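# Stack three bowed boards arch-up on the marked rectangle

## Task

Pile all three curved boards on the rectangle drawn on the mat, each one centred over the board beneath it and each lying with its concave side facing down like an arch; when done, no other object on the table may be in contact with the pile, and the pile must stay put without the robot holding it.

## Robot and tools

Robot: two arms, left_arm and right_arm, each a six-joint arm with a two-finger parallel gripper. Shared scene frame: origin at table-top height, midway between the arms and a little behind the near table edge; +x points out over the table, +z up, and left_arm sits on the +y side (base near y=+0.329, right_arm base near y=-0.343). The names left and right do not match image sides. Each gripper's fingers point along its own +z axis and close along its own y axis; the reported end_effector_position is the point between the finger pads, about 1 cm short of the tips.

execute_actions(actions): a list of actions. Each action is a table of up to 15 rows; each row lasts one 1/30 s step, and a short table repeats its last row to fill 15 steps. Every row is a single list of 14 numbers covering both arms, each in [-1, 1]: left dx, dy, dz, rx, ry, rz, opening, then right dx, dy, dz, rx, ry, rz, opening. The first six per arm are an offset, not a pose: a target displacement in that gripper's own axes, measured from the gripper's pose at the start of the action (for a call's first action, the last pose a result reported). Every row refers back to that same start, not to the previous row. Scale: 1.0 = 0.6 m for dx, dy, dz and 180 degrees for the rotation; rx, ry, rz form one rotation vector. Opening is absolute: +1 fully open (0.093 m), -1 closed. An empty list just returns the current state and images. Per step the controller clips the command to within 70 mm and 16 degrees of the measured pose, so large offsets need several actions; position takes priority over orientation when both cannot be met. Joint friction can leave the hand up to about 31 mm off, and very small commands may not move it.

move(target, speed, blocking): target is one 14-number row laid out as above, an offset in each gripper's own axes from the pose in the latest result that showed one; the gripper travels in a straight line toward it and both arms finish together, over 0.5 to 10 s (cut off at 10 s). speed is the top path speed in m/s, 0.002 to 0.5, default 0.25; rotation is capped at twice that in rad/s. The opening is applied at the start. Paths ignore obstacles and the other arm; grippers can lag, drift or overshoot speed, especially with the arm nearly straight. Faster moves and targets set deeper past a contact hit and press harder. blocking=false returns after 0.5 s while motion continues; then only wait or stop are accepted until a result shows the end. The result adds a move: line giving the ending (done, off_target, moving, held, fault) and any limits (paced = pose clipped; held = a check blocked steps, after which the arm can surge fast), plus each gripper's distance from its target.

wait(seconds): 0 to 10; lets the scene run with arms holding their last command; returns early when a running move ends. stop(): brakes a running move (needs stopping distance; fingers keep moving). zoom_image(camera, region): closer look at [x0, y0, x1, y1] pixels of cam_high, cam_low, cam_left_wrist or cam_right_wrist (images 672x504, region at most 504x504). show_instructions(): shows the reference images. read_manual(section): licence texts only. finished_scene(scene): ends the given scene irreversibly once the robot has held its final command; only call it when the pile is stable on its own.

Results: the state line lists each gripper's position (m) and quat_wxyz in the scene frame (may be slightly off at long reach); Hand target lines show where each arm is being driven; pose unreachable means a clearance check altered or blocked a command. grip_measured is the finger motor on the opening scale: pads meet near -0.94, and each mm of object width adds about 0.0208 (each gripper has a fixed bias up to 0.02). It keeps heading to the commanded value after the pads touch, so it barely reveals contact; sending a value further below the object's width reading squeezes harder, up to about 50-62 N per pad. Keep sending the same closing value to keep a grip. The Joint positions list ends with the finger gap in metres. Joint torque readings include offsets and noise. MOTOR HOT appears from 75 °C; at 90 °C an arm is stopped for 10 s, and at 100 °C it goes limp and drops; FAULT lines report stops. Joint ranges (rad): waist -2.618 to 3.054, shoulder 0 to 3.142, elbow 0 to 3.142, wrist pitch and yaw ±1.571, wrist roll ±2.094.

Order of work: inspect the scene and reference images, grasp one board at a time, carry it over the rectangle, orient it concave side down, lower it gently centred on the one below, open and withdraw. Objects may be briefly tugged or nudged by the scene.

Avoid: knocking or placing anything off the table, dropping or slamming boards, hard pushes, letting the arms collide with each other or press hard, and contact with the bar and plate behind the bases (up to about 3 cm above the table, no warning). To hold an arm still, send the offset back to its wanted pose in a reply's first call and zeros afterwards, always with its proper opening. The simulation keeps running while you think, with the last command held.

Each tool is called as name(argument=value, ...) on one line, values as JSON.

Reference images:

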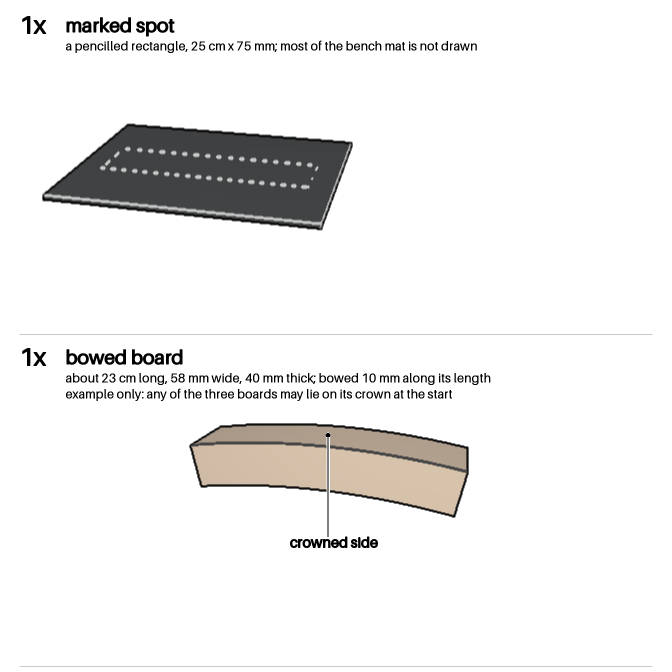

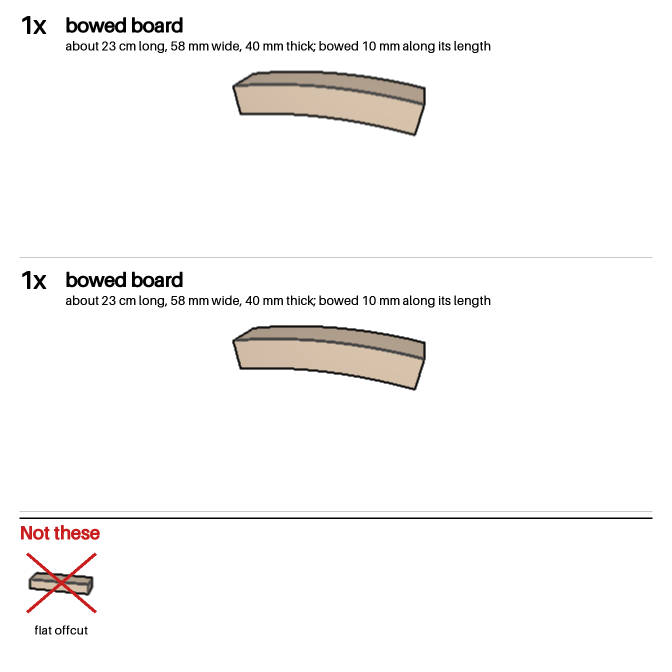

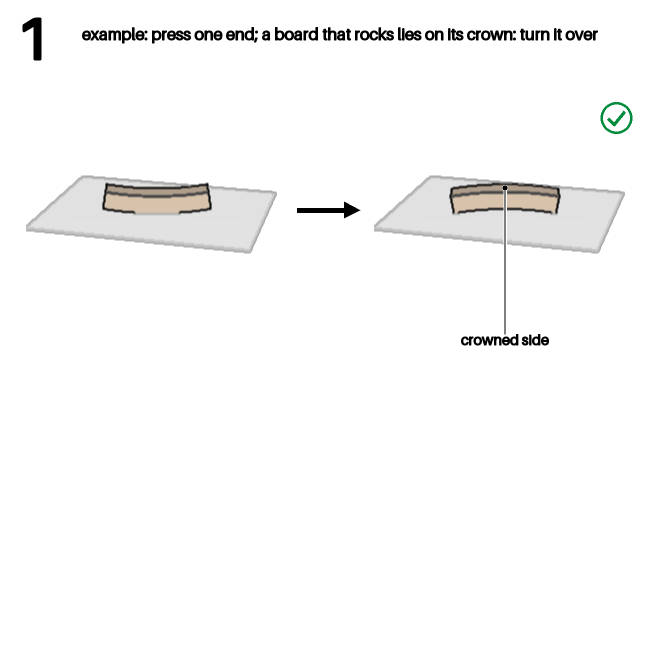

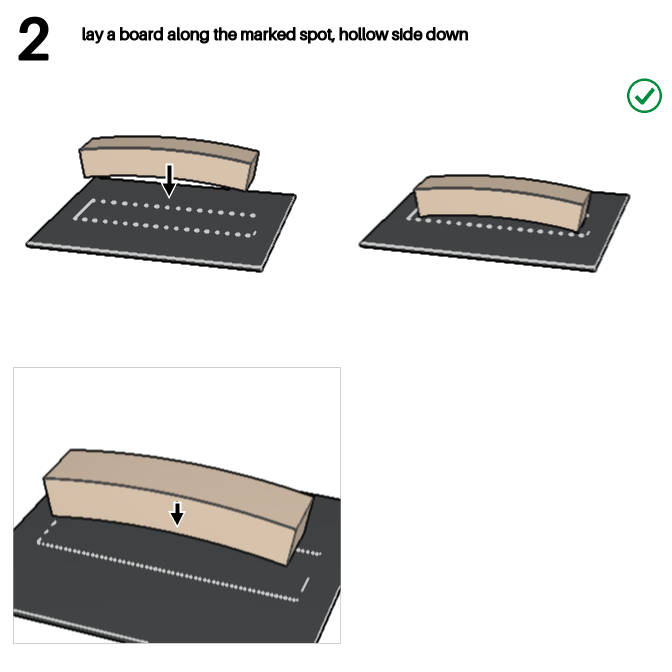

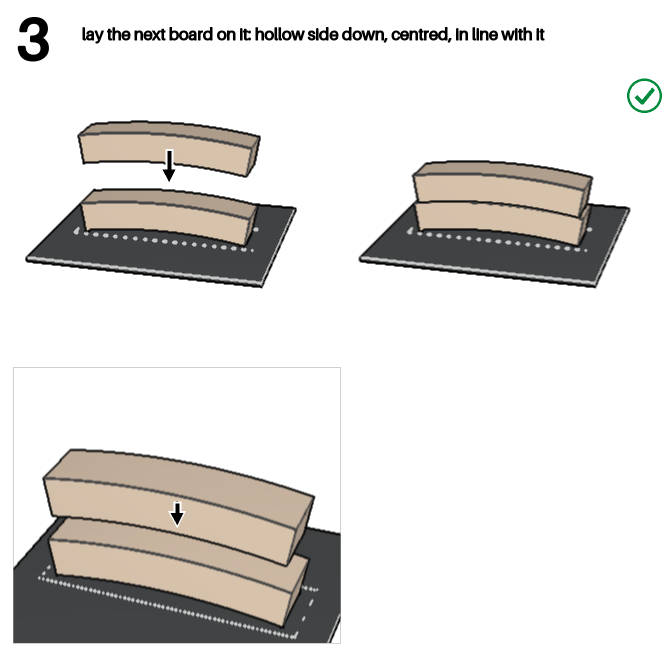

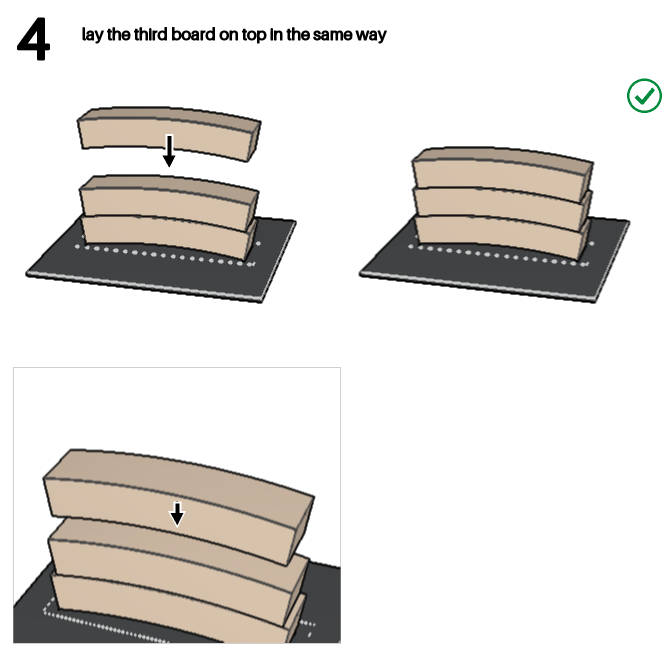

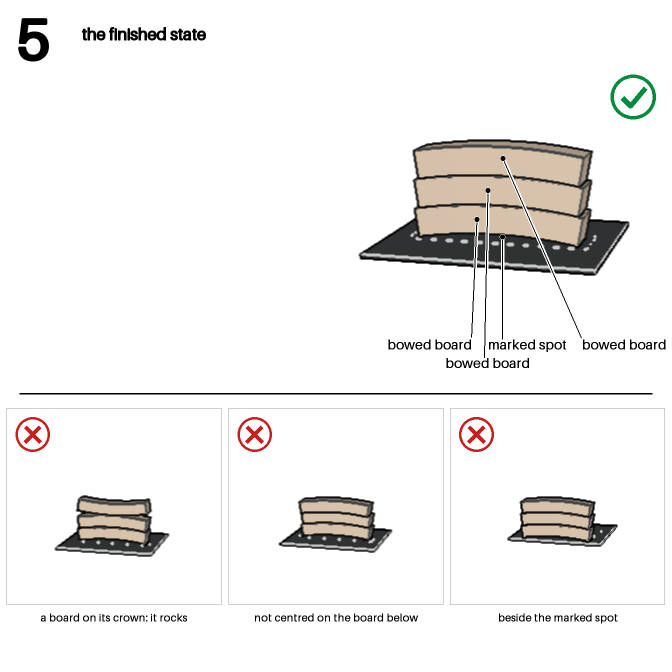

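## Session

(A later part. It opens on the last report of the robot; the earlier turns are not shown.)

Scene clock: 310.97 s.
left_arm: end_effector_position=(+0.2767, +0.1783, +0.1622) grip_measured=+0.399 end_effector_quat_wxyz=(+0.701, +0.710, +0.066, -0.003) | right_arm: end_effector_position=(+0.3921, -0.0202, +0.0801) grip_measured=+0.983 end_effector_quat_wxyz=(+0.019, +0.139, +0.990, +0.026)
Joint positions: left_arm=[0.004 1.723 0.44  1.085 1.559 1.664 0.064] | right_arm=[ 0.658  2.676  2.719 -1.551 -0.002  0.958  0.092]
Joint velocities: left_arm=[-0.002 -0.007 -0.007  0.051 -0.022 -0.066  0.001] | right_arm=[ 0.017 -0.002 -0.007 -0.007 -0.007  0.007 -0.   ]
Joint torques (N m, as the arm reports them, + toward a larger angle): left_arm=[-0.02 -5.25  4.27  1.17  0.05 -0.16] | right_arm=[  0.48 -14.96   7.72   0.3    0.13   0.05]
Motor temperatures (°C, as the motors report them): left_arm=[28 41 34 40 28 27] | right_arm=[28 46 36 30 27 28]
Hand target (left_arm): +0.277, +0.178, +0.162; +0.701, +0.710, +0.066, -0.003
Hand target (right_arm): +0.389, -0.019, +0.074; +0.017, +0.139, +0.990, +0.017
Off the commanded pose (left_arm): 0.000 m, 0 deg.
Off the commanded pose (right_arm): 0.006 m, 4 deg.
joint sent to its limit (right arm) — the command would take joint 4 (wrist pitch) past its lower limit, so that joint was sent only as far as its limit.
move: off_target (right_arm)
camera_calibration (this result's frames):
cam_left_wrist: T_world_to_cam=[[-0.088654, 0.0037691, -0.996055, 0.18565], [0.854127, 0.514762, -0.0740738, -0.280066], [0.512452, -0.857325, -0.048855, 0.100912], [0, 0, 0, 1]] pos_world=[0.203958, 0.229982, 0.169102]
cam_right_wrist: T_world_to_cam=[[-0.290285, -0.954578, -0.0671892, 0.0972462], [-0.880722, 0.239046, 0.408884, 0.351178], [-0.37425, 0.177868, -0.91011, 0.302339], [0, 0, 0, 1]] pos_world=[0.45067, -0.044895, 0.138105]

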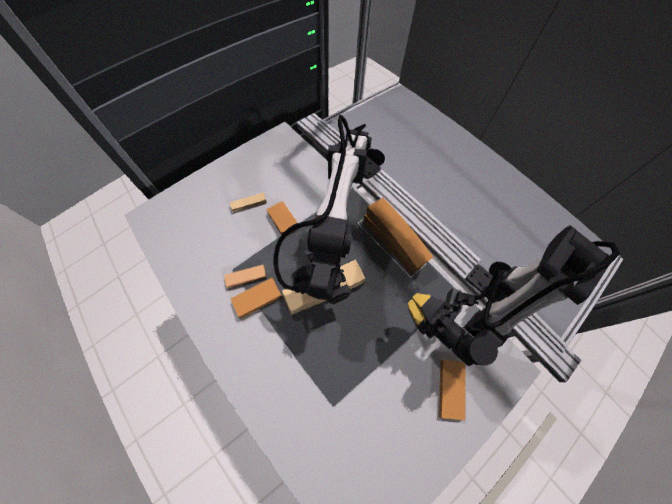

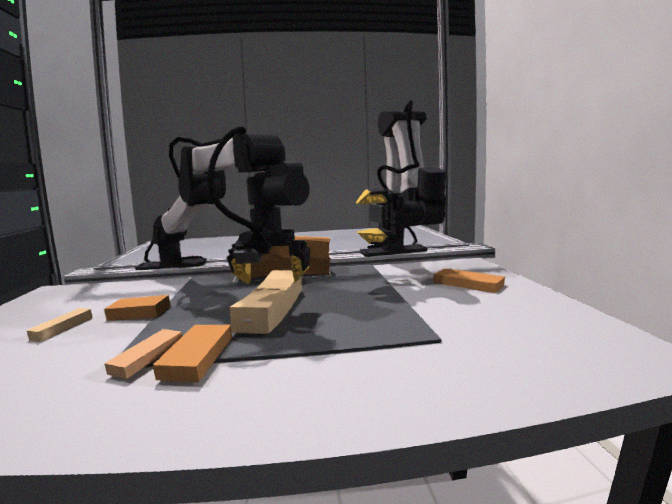

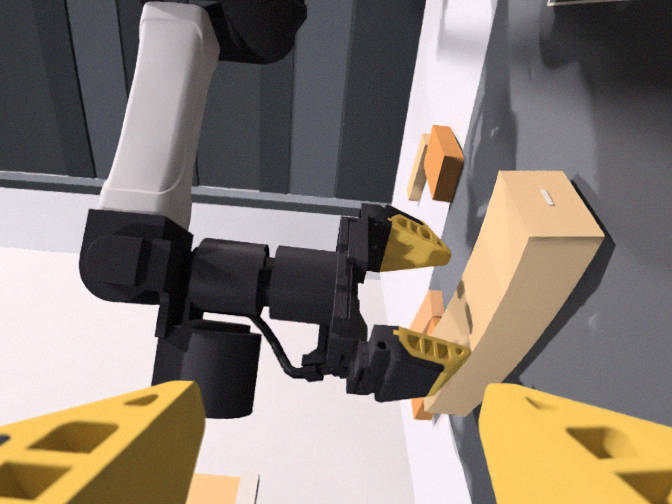

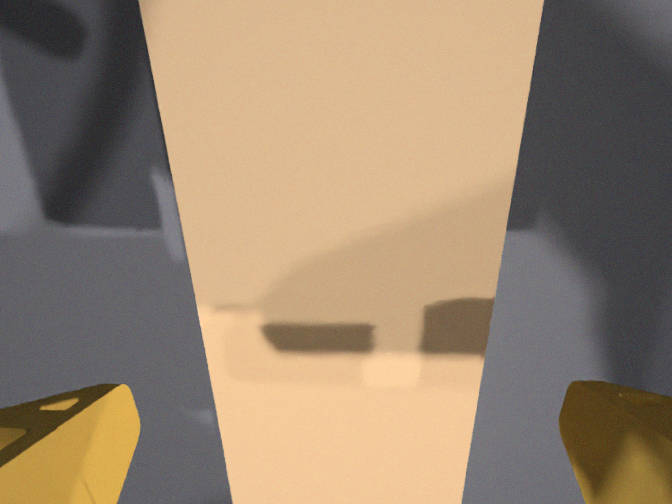

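Centred. Descend and grip.

move(target=[0,0,0,0,0,0,0.4, 0,0,0.082,0.015,0.01,0,1], speed=0.1)

move(target=[0,0,0,0,0,0,0.4, 0,0,0,0,0,0,0])

Scene clock: 313.80 s.
left_arm: end_effector_position=(+0.2767, +0.1783, +0.1622) grip_measured=+0.399 end_effector_quat_wxyz=(+0.701, +0.710, +0.066, -0.003) | right_arm: end_effector_position=(+0.3929, -0.0193, +0.0400) grip_measured=+0.983 end_effector_quat_wxyz=(+0.003, +0.139, +0.990, +0.008)
Joint positions: left_arm=[0.004 1.723 0.44  1.085 1.559 1.664 0.064] | right_arm=[ 0.658  2.742  2.688 -1.503 -0.002  0.959  0.092]
Joint velocities: left_arm=[ 0.002 -0.007 -0.002 -0.037 -0.037  0.022 -0.   ] | right_arm=[-0.012 -0.007  0.027  0.022  0.037  0.022  0.001]
Joint torques (N m, as the arm reports them, + toward a larger angle): left_arm=[-0.15 -5.32  4.26  1.15  0.07 -0.13] | right_arm=[ -0.23 -15.03   7.26   0.43  -0.03   0.01]
Motor temperatures (°C, as the motors report them): left_arm=[28 41 34 40 28 27] | right_arm=[28 47 36 30 27 28]
Hand target (left_arm): +0.277, +0.178, +0.162; +0.701, +0.710, +0.066, -0.003
Hand target (right_arm): +0.394, -0.019, +0.031; +0.001, +0.139, +0.990, +0.005
Off the commanded pose (left_arm): 0.000 m, 0 deg.
Off the commanded pose (right_arm): 0.009 m, 0 deg.
move: done
camera_calibration (this result's frames):
cam_left_wrist: T_world_to_cam=[[-0.088654, 0.0037691, -0.996055, 0.18565], [0.854127, 0.514762, -0.0740738, -0.280066], [0.512452, -0.857325, -0.048855, 0.100912], [0, 0, 0, 1]] pos_world=[0.203958, 0.229982, 0.169102]
cam_right_wrist: T_world_to_cam=[[-0.292193, -0.955998, -0.0262983, 0.0946644], [-0.864634, 0.252318, 0.434447, 0.361], [-0.408695, 0.149681, -0.900313, 0.278564], [0, 0, 0, 1]] pos_world=[0.453641, -0.0422835, 0.0964492]

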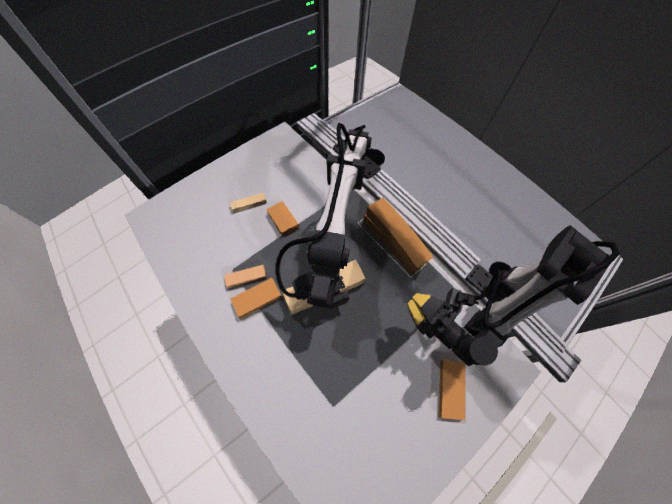

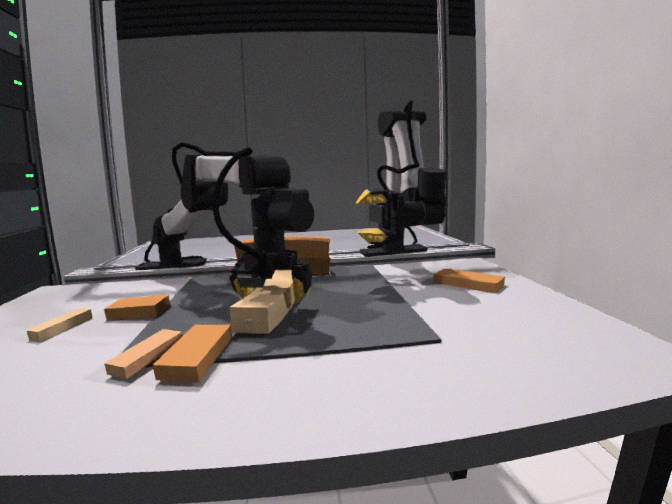

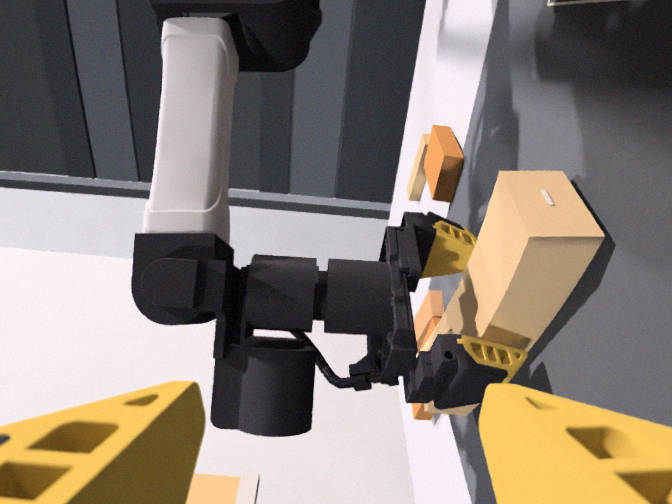

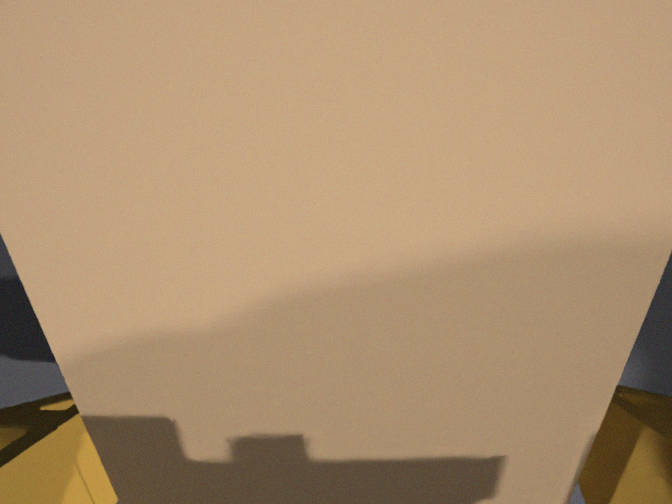

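Scene clock: 314.30 s.
left_arm: end_effector_position=(+0.2767, +0.1783, +0.1622) grip_measured=+0.399 end_effector_quat_wxyz=(+0.701, +0.710, +0.066, -0.003) | right_arm: end_effector_position=(+0.3930, -0.0190, +0.0400) grip_measured=+0.207 end_effector_quat_wxyz=(+0.003, +0.139, +0.990, +0.009)
Joint positions: left_arm=[0.004 1.723 0.44  1.085 1.559 1.664 0.064] | right_arm=[ 0.658  2.742  2.688 -1.501 -0.003  0.958  0.055]
Joint velocities: left_arm=[ 0.007 -0.012  0.002 -0.007 -0.037 -0.037  0.001] | right_arm=[-0.017  0.002  0.002  0.022 -0.051  0.007 -0.   ]
Joint torques (N m, as the arm reports them, + toward a larger angle): left_arm=[ 0.02 -5.54  4.1   1.12  0.06 -0.13] | right_arm=[ -0.34 -16.7    6.83   0.36  -0.07   0.01]
Motor temperatures (°C, as the motors report them): left_arm=[28 41 34 40 28 27] | right_arm=[28 47 36 30 27 28]
Hand target (left_arm): +0.277, +0.178, +0.162; +0.701, +0.710, +0.066, -0.003
Hand target (right_arm): +0.393, -0.019, +0.040; +0.003, +0.139, +0.990, +0.008
Off the commanded pose (left_arm): 0.000 m, 0 deg.
Off the commanded pose (right_arm): 0.000 m, 0 deg.
move: done
camera_calibration (this result's frames):
cam_left_wrist: T_world_to_cam=[[-0.088654, 0.0037691, -0.996055, 0.18565], [0.854127, 0.514762, -0.0740738, -0.280066], [0.512452, -0.857325, -0.048855, 0.100912], [0, 0, 0, 1]] pos_world=[0.203958, 0.229982, 0.169102]
cam_right_wrist: T_world_to_cam=[[-0.291812, -0.956069, -0.0278861, 0.0949145], [-0.86481, 0.251279, 0.434698, 0.361037], [-0.408594, 0.150966, -0.900145, 0.278538], [0, 0, 0, 1]] pos_world=[0.453735, -0.0420262, 0.0964291]

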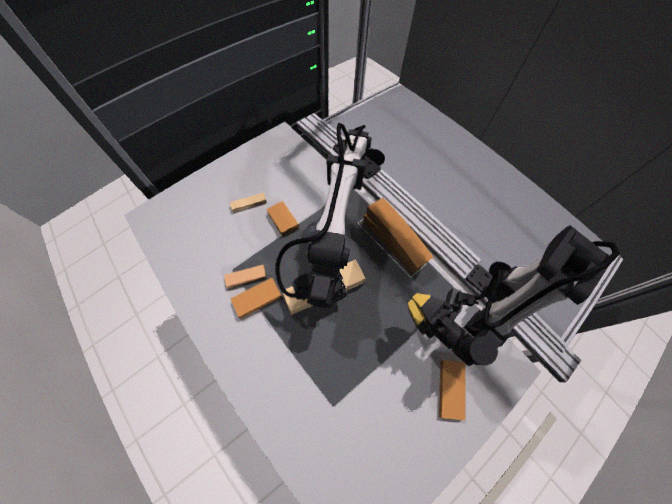

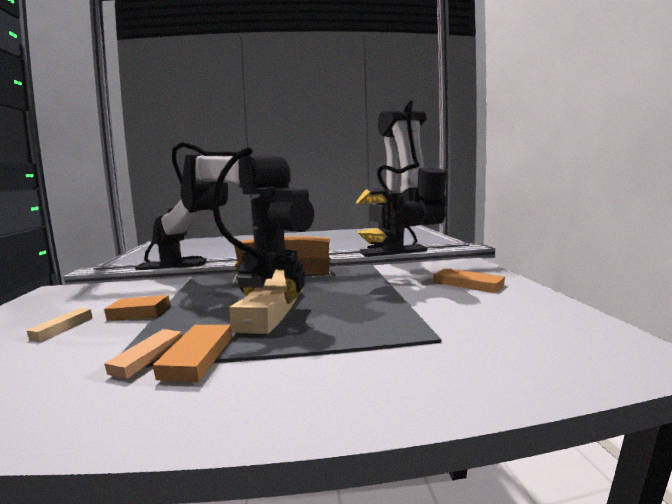

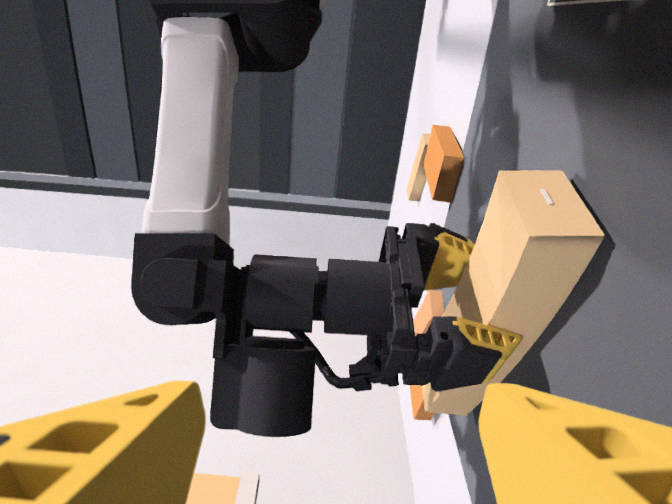

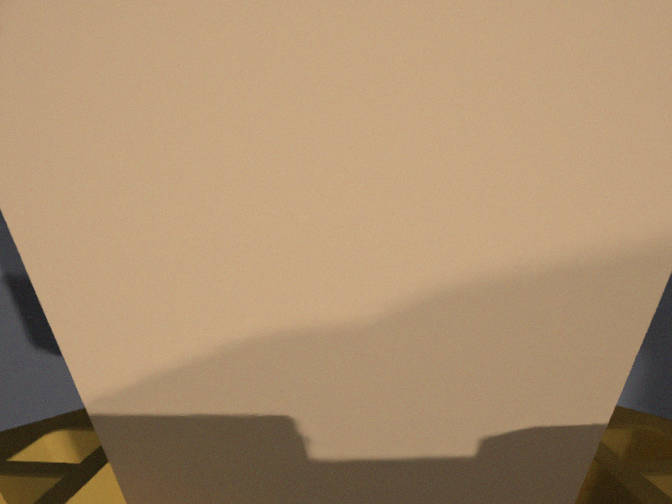

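move(target=[0,0,0,0,0,0,0.4, 0.03,-0.03,-0.12,0,0,0,0], speed=0.12)

Scene clock: 317.30 s.
left_arm: end_effector_position=(+0.2767, +0.1783, +0.1622) grip_measured=+0.399 end_effector_quat_wxyz=(+0.701, +0.710, +0.066, -0.003) | right_arm: end_effector_position=(+0.3755, -0.0336, +0.1012) grip_measured=+0.207 end_effector_quat_wxyz=(+0.009, +0.140, +0.990, +0.016)
Joint positions: left_arm=[0.004 1.723 0.44  1.085 1.559 1.664 0.064] | right_arm=[ 0.658  2.555  2.572 -1.554 -0.003  0.96   0.055]
Joint velocities: left_arm=[-0.012  0.007  0.002 -0.037  0.066 -0.022 -0.002] | right_arm=[-0.007 -0.002 -0.007 -0.022 -0.051 -0.051 -0.001]
Joint torques (N m, as the arm reports them, + toward a larger angle): left_arm=[-0.05 -5.35  4.19  1.17  0.05 -0.14] | right_arm=[  0.45 -17.56   6.04   0.25   0.03   0.11]
Motor temperatures (°C, as the motors report them): left_arm=[28 41 34 40 28 27] | right_arm=[28 49 35 30 27 28]
Hand target (left_arm): +0.277, +0.178, +0.162; +0.701, +0.710, +0.066, -0.003
Hand target (right_arm): +0.371, -0.032, +0.112; +0.012, +0.139, +0.990, +0.020
Off the commanded pose (left_arm): 0.000 m, 0 deg.
Off the commanded pose (right_arm): 0.012 m, 1 deg.
joint sent to its limit (right arm) — the command would take joint 4 (wrist pitch) past its lower limit, so that joint was sent only as far as its limit.
move: off_target (right_arm)
camera_calibration (this result's frames):
cam_left_wrist: T_world_to_cam=[[-0.088654, 0.0037691, -0.996055, 0.18565], [0.854127, 0.514762, -0.0740738, -0.280066], [0.512452, -0.857325, -0.048855, 0.100912], [0, 0, 0, 1]] pos_world=[0.203958, 0.229982, 0.169102]
cam_right_wrist: T_world_to_cam=[[-0.293202, -0.955052, -0.0436888, 0.079707], [-0.87067, 0.247862, 0.424852, 0.325992], [-0.394927, 0.162606, -0.904208, 0.324338], [0, 0, 0, 1]] pos_world=[0.435291, -0.0574157, 0.158254]

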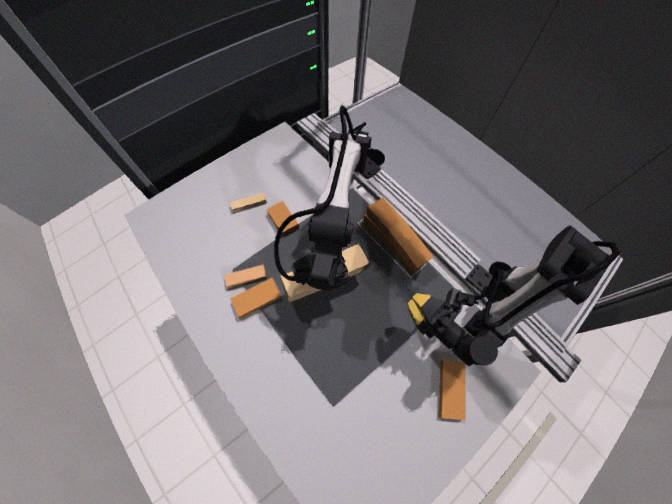

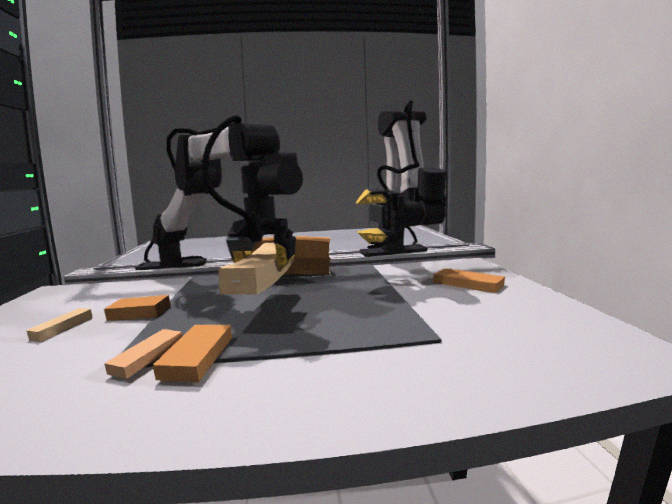

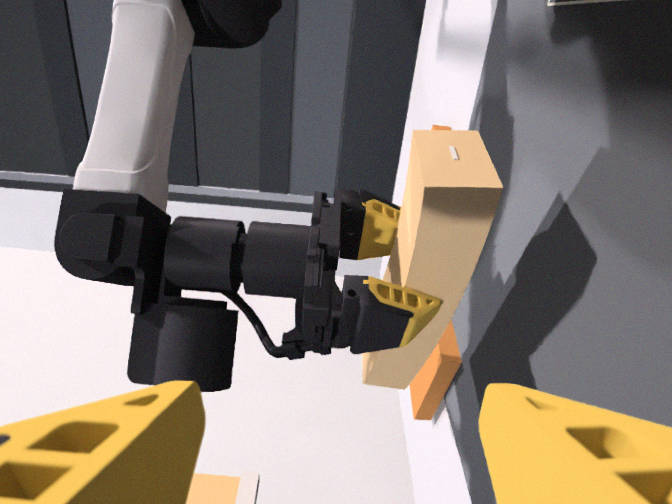

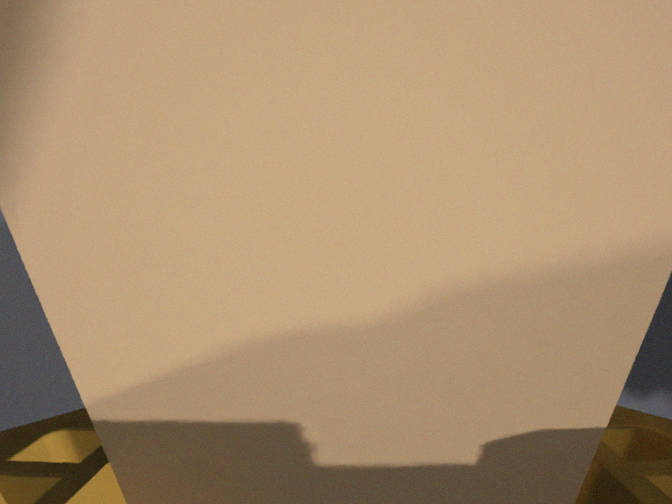

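move(target=[-0.03,0.02,0.197,-0.004,-0.028,0.031,0.3, 0.115,-0.233,-0.15,0.01,0.006,-0.589,0], speed=0.2)

Scene clock: 326.80 s.
left_arm: end_effector_position=(+0.2658, +0.0652, +0.1712) grip_measured=+0.302 end_effector_quat_wxyz=(+0.705, +0.710, +0.005, -0.004) | right_arm: end_effector_position=(+0.2740, -0.1442, +0.1797) grip_measured=+0.206 end_effector_quat_wxyz=(-0.004, +0.706, -0.708, +0.007)
Joint positions: left_arm=[-0.411  1.808  0.504  1.327  1.229  1.531  0.06 ] | right_arm=[ 0.605  1.85   1.751 -1.464  0.018 -0.943  0.055]
Joint velocities: left_arm=[-0.012 -0.027  0.007 -0.037 -0.022  0.007  0.   ] | right_arm=[ 0.002  0.007 -0.002 -0.037 -0.051 -0.066  0.   ]
Joint torques (N m, as the arm reports them, + toward a larger angle): left_arm=[-0.88 -5.42  5.95  1.25 -0.22 -0.04] | right_arm=[ -1.05 -12.43   5.72   0.22  -0.03  -0.07]
Motor temperatures (°C, as the motors report them): left_arm=[28 41 34 40 28 27] | right_arm=[28 53 35 30 27 28]
Hand target (left_arm): +0.270, +0.060, +0.173; +0.706, +0.708, -0.000, +0.000
Hand target (right_arm): +0.271, -0.151, +0.188; -0.008, +0.706, -0.708, +0.011
Off the commanded pose (left_arm): 0.008 m, 1 deg.
Off the commanded pose (right_arm): 0.011 m, 1 deg.
move: off_target (right_arm)
camera_calibration (this result's frames):
cam_left_wrist: T_world_to_cam=[[-0.00402499, 0.00236045, -0.999989, 0.172372], [0.898567, 0.438828, -0.00258092, -0.230962], [0.438818, -0.898568, -0.0038873, 0.0245499], [0, 0, 0, 1]] pos_world=[0.197455, 0.123005, 0.171869]
cam_right_wrist: T_world_to_cam=[[0.999792, -0.0196896, 0.00522489, -0.280463], [-0.0199773, -0.897482, 0.440598, -0.16939], [-0.00398597, -0.440611, -0.897689, 0.177949], [0, 0, 0, 1]] pos_world=[0.27773, -0.0791404, 0.235841]

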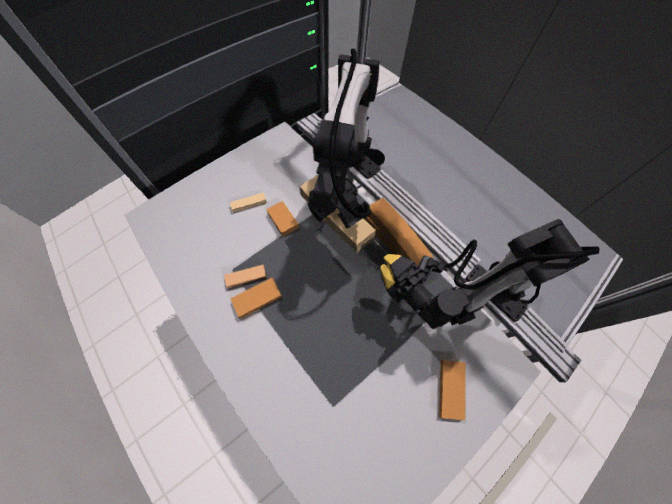

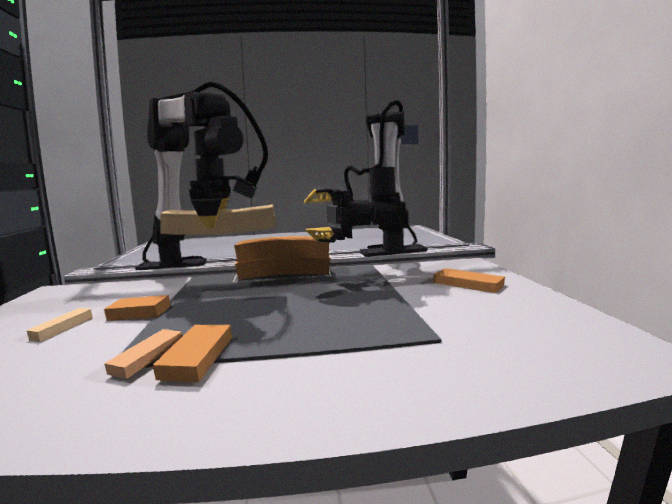

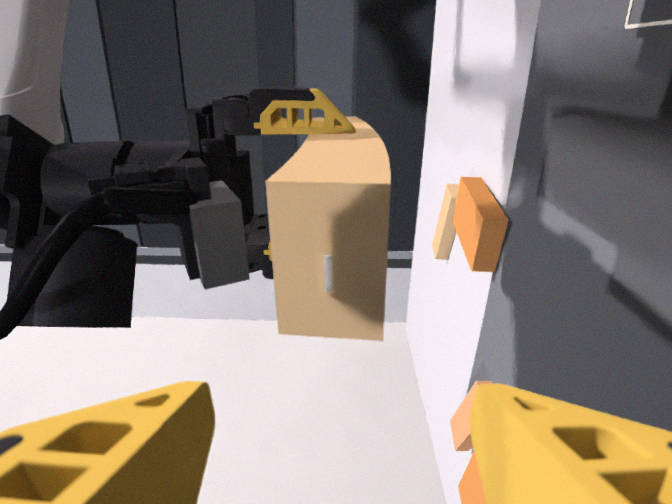

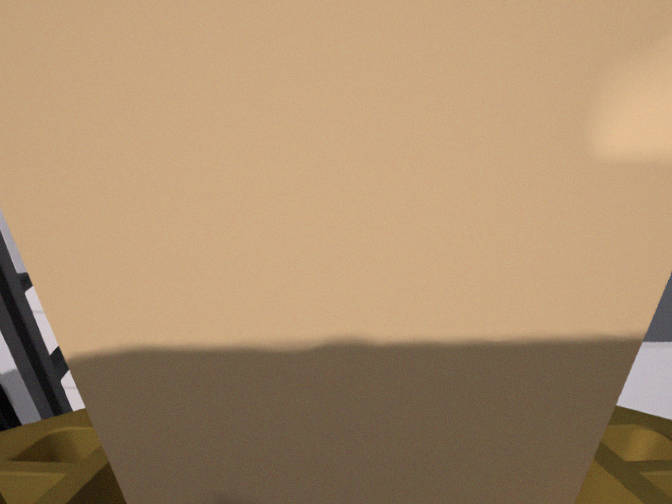

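move(target=[0.018,0.012,0.205,0,0,0,0.3, 0,0.005,-0.014,0,0,0,0], speed=0.1)

Scene clock: 331.27 s.
left_arm: end_effector_position=(+0.2740, -0.0514, +0.1755) grip_measured=+0.302 end_effector_quat_wxyz=(+0.703, +0.711, +0.006, -0.006) | right_arm: end_effector_position=(+0.2710, -0.1465, +0.1797) grip_measured=+0.206 end_effector_quat_wxyz=(+0.004, +0.706, -0.708, +0.005)
Joint positions: left_arm=[-0.729  1.947  0.78   1.172  0.914  1.544  0.06 ] | right_arm=[ 0.605  1.85   1.751 -1.48   0.018 -0.944  0.055]
Joint velocities: left_arm=[ 0.007  0.007  0.012 -0.051 -0.022  0.037  0.001] | right_arm=[ 0.017 -0.012 -0.012 -0.037 -0.051 -0.007 -0.001]
Joint torques (N m, as the arm reports them, + toward a larger angle): left_arm=[-0.63 -7.23  6.95  1.41 -0.17 -0.09] | right_arm=[  0.2  -10.3    8.44   0.09  -0.08   0.07]
Motor temperatures (°C, as the motors report them): left_arm=[28 41 34 40 28 27] | right_arm=[28 52 35 30 27 28]
Hand target (left_arm): +0.277, -0.057, +0.177; +0.703, +0.711, +0.004, -0.003
Hand target (right_arm): +0.271, -0.144, +0.188; -0.004, +0.706, -0.708, +0.007
Off the commanded pose (left_arm): 0.007 m, 0 deg.
Off the commanded pose (right_arm): 0.009 m, 1 deg.
move: done
camera_calibration (this result's frames):
cam_left_wrist: T_world_to_cam=[[-0.00761099, 0.00678179, -0.999948, 0.178084], [0.8995, 0.436904, -0.00388329, -0.187278], [0.436855, -0.899482, -0.00942549, -0.0823926], [0, 0, 0, 1]] pos_world=[0.205806, 0.00650411, 0.176571]
cam_right_wrist: T_world_to_cam=[[0.999796, -0.0188517, -0.00728496, -0.275064], [-0.0135743, -0.893422, 0.449013, -0.174092], [-0.0149732, -0.448823, -0.893495, 0.177975], [0, 0, 0, 1]] pos_world=[0.275309, -0.0808442, 0.235186]

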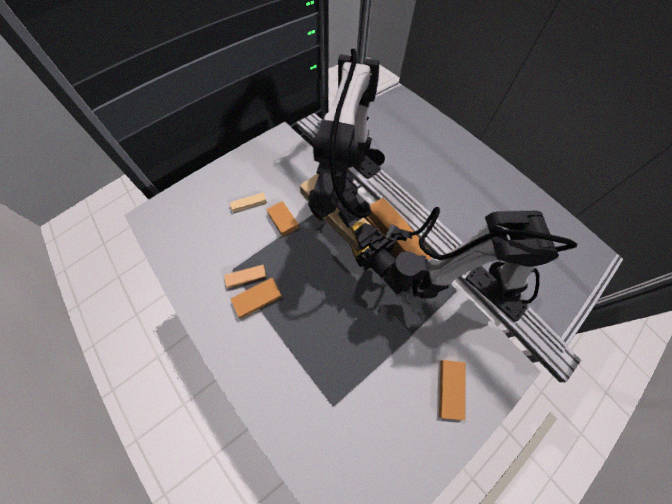

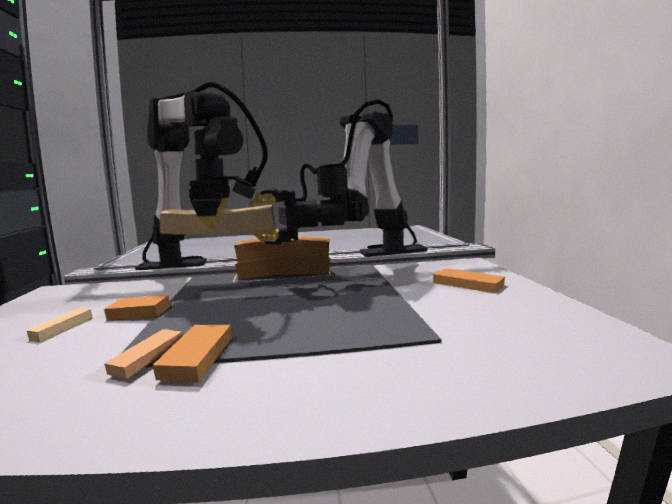

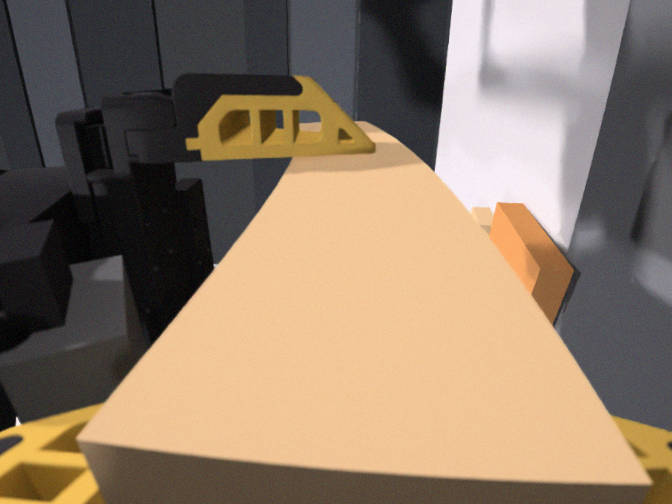

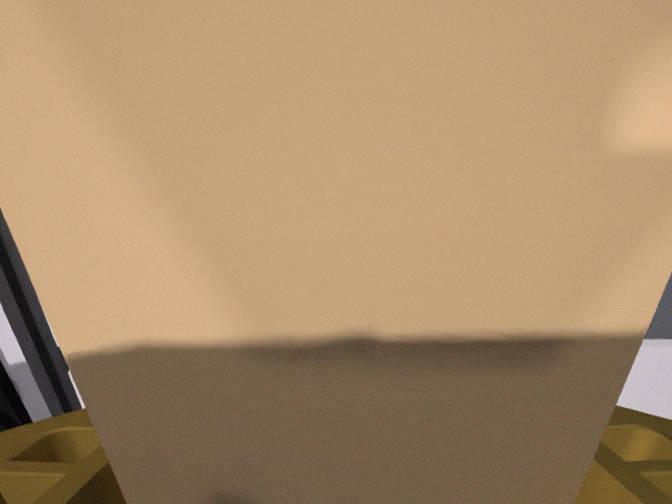

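zoom_image(camera="cam_low", region=[140,160,340,260])

Region (140, 160, 340, 260) of cam_low's 672x504 image, scaled by 2.520, with more detail than that image has.

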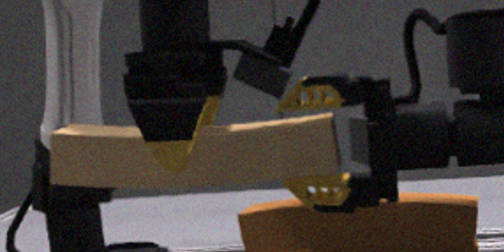

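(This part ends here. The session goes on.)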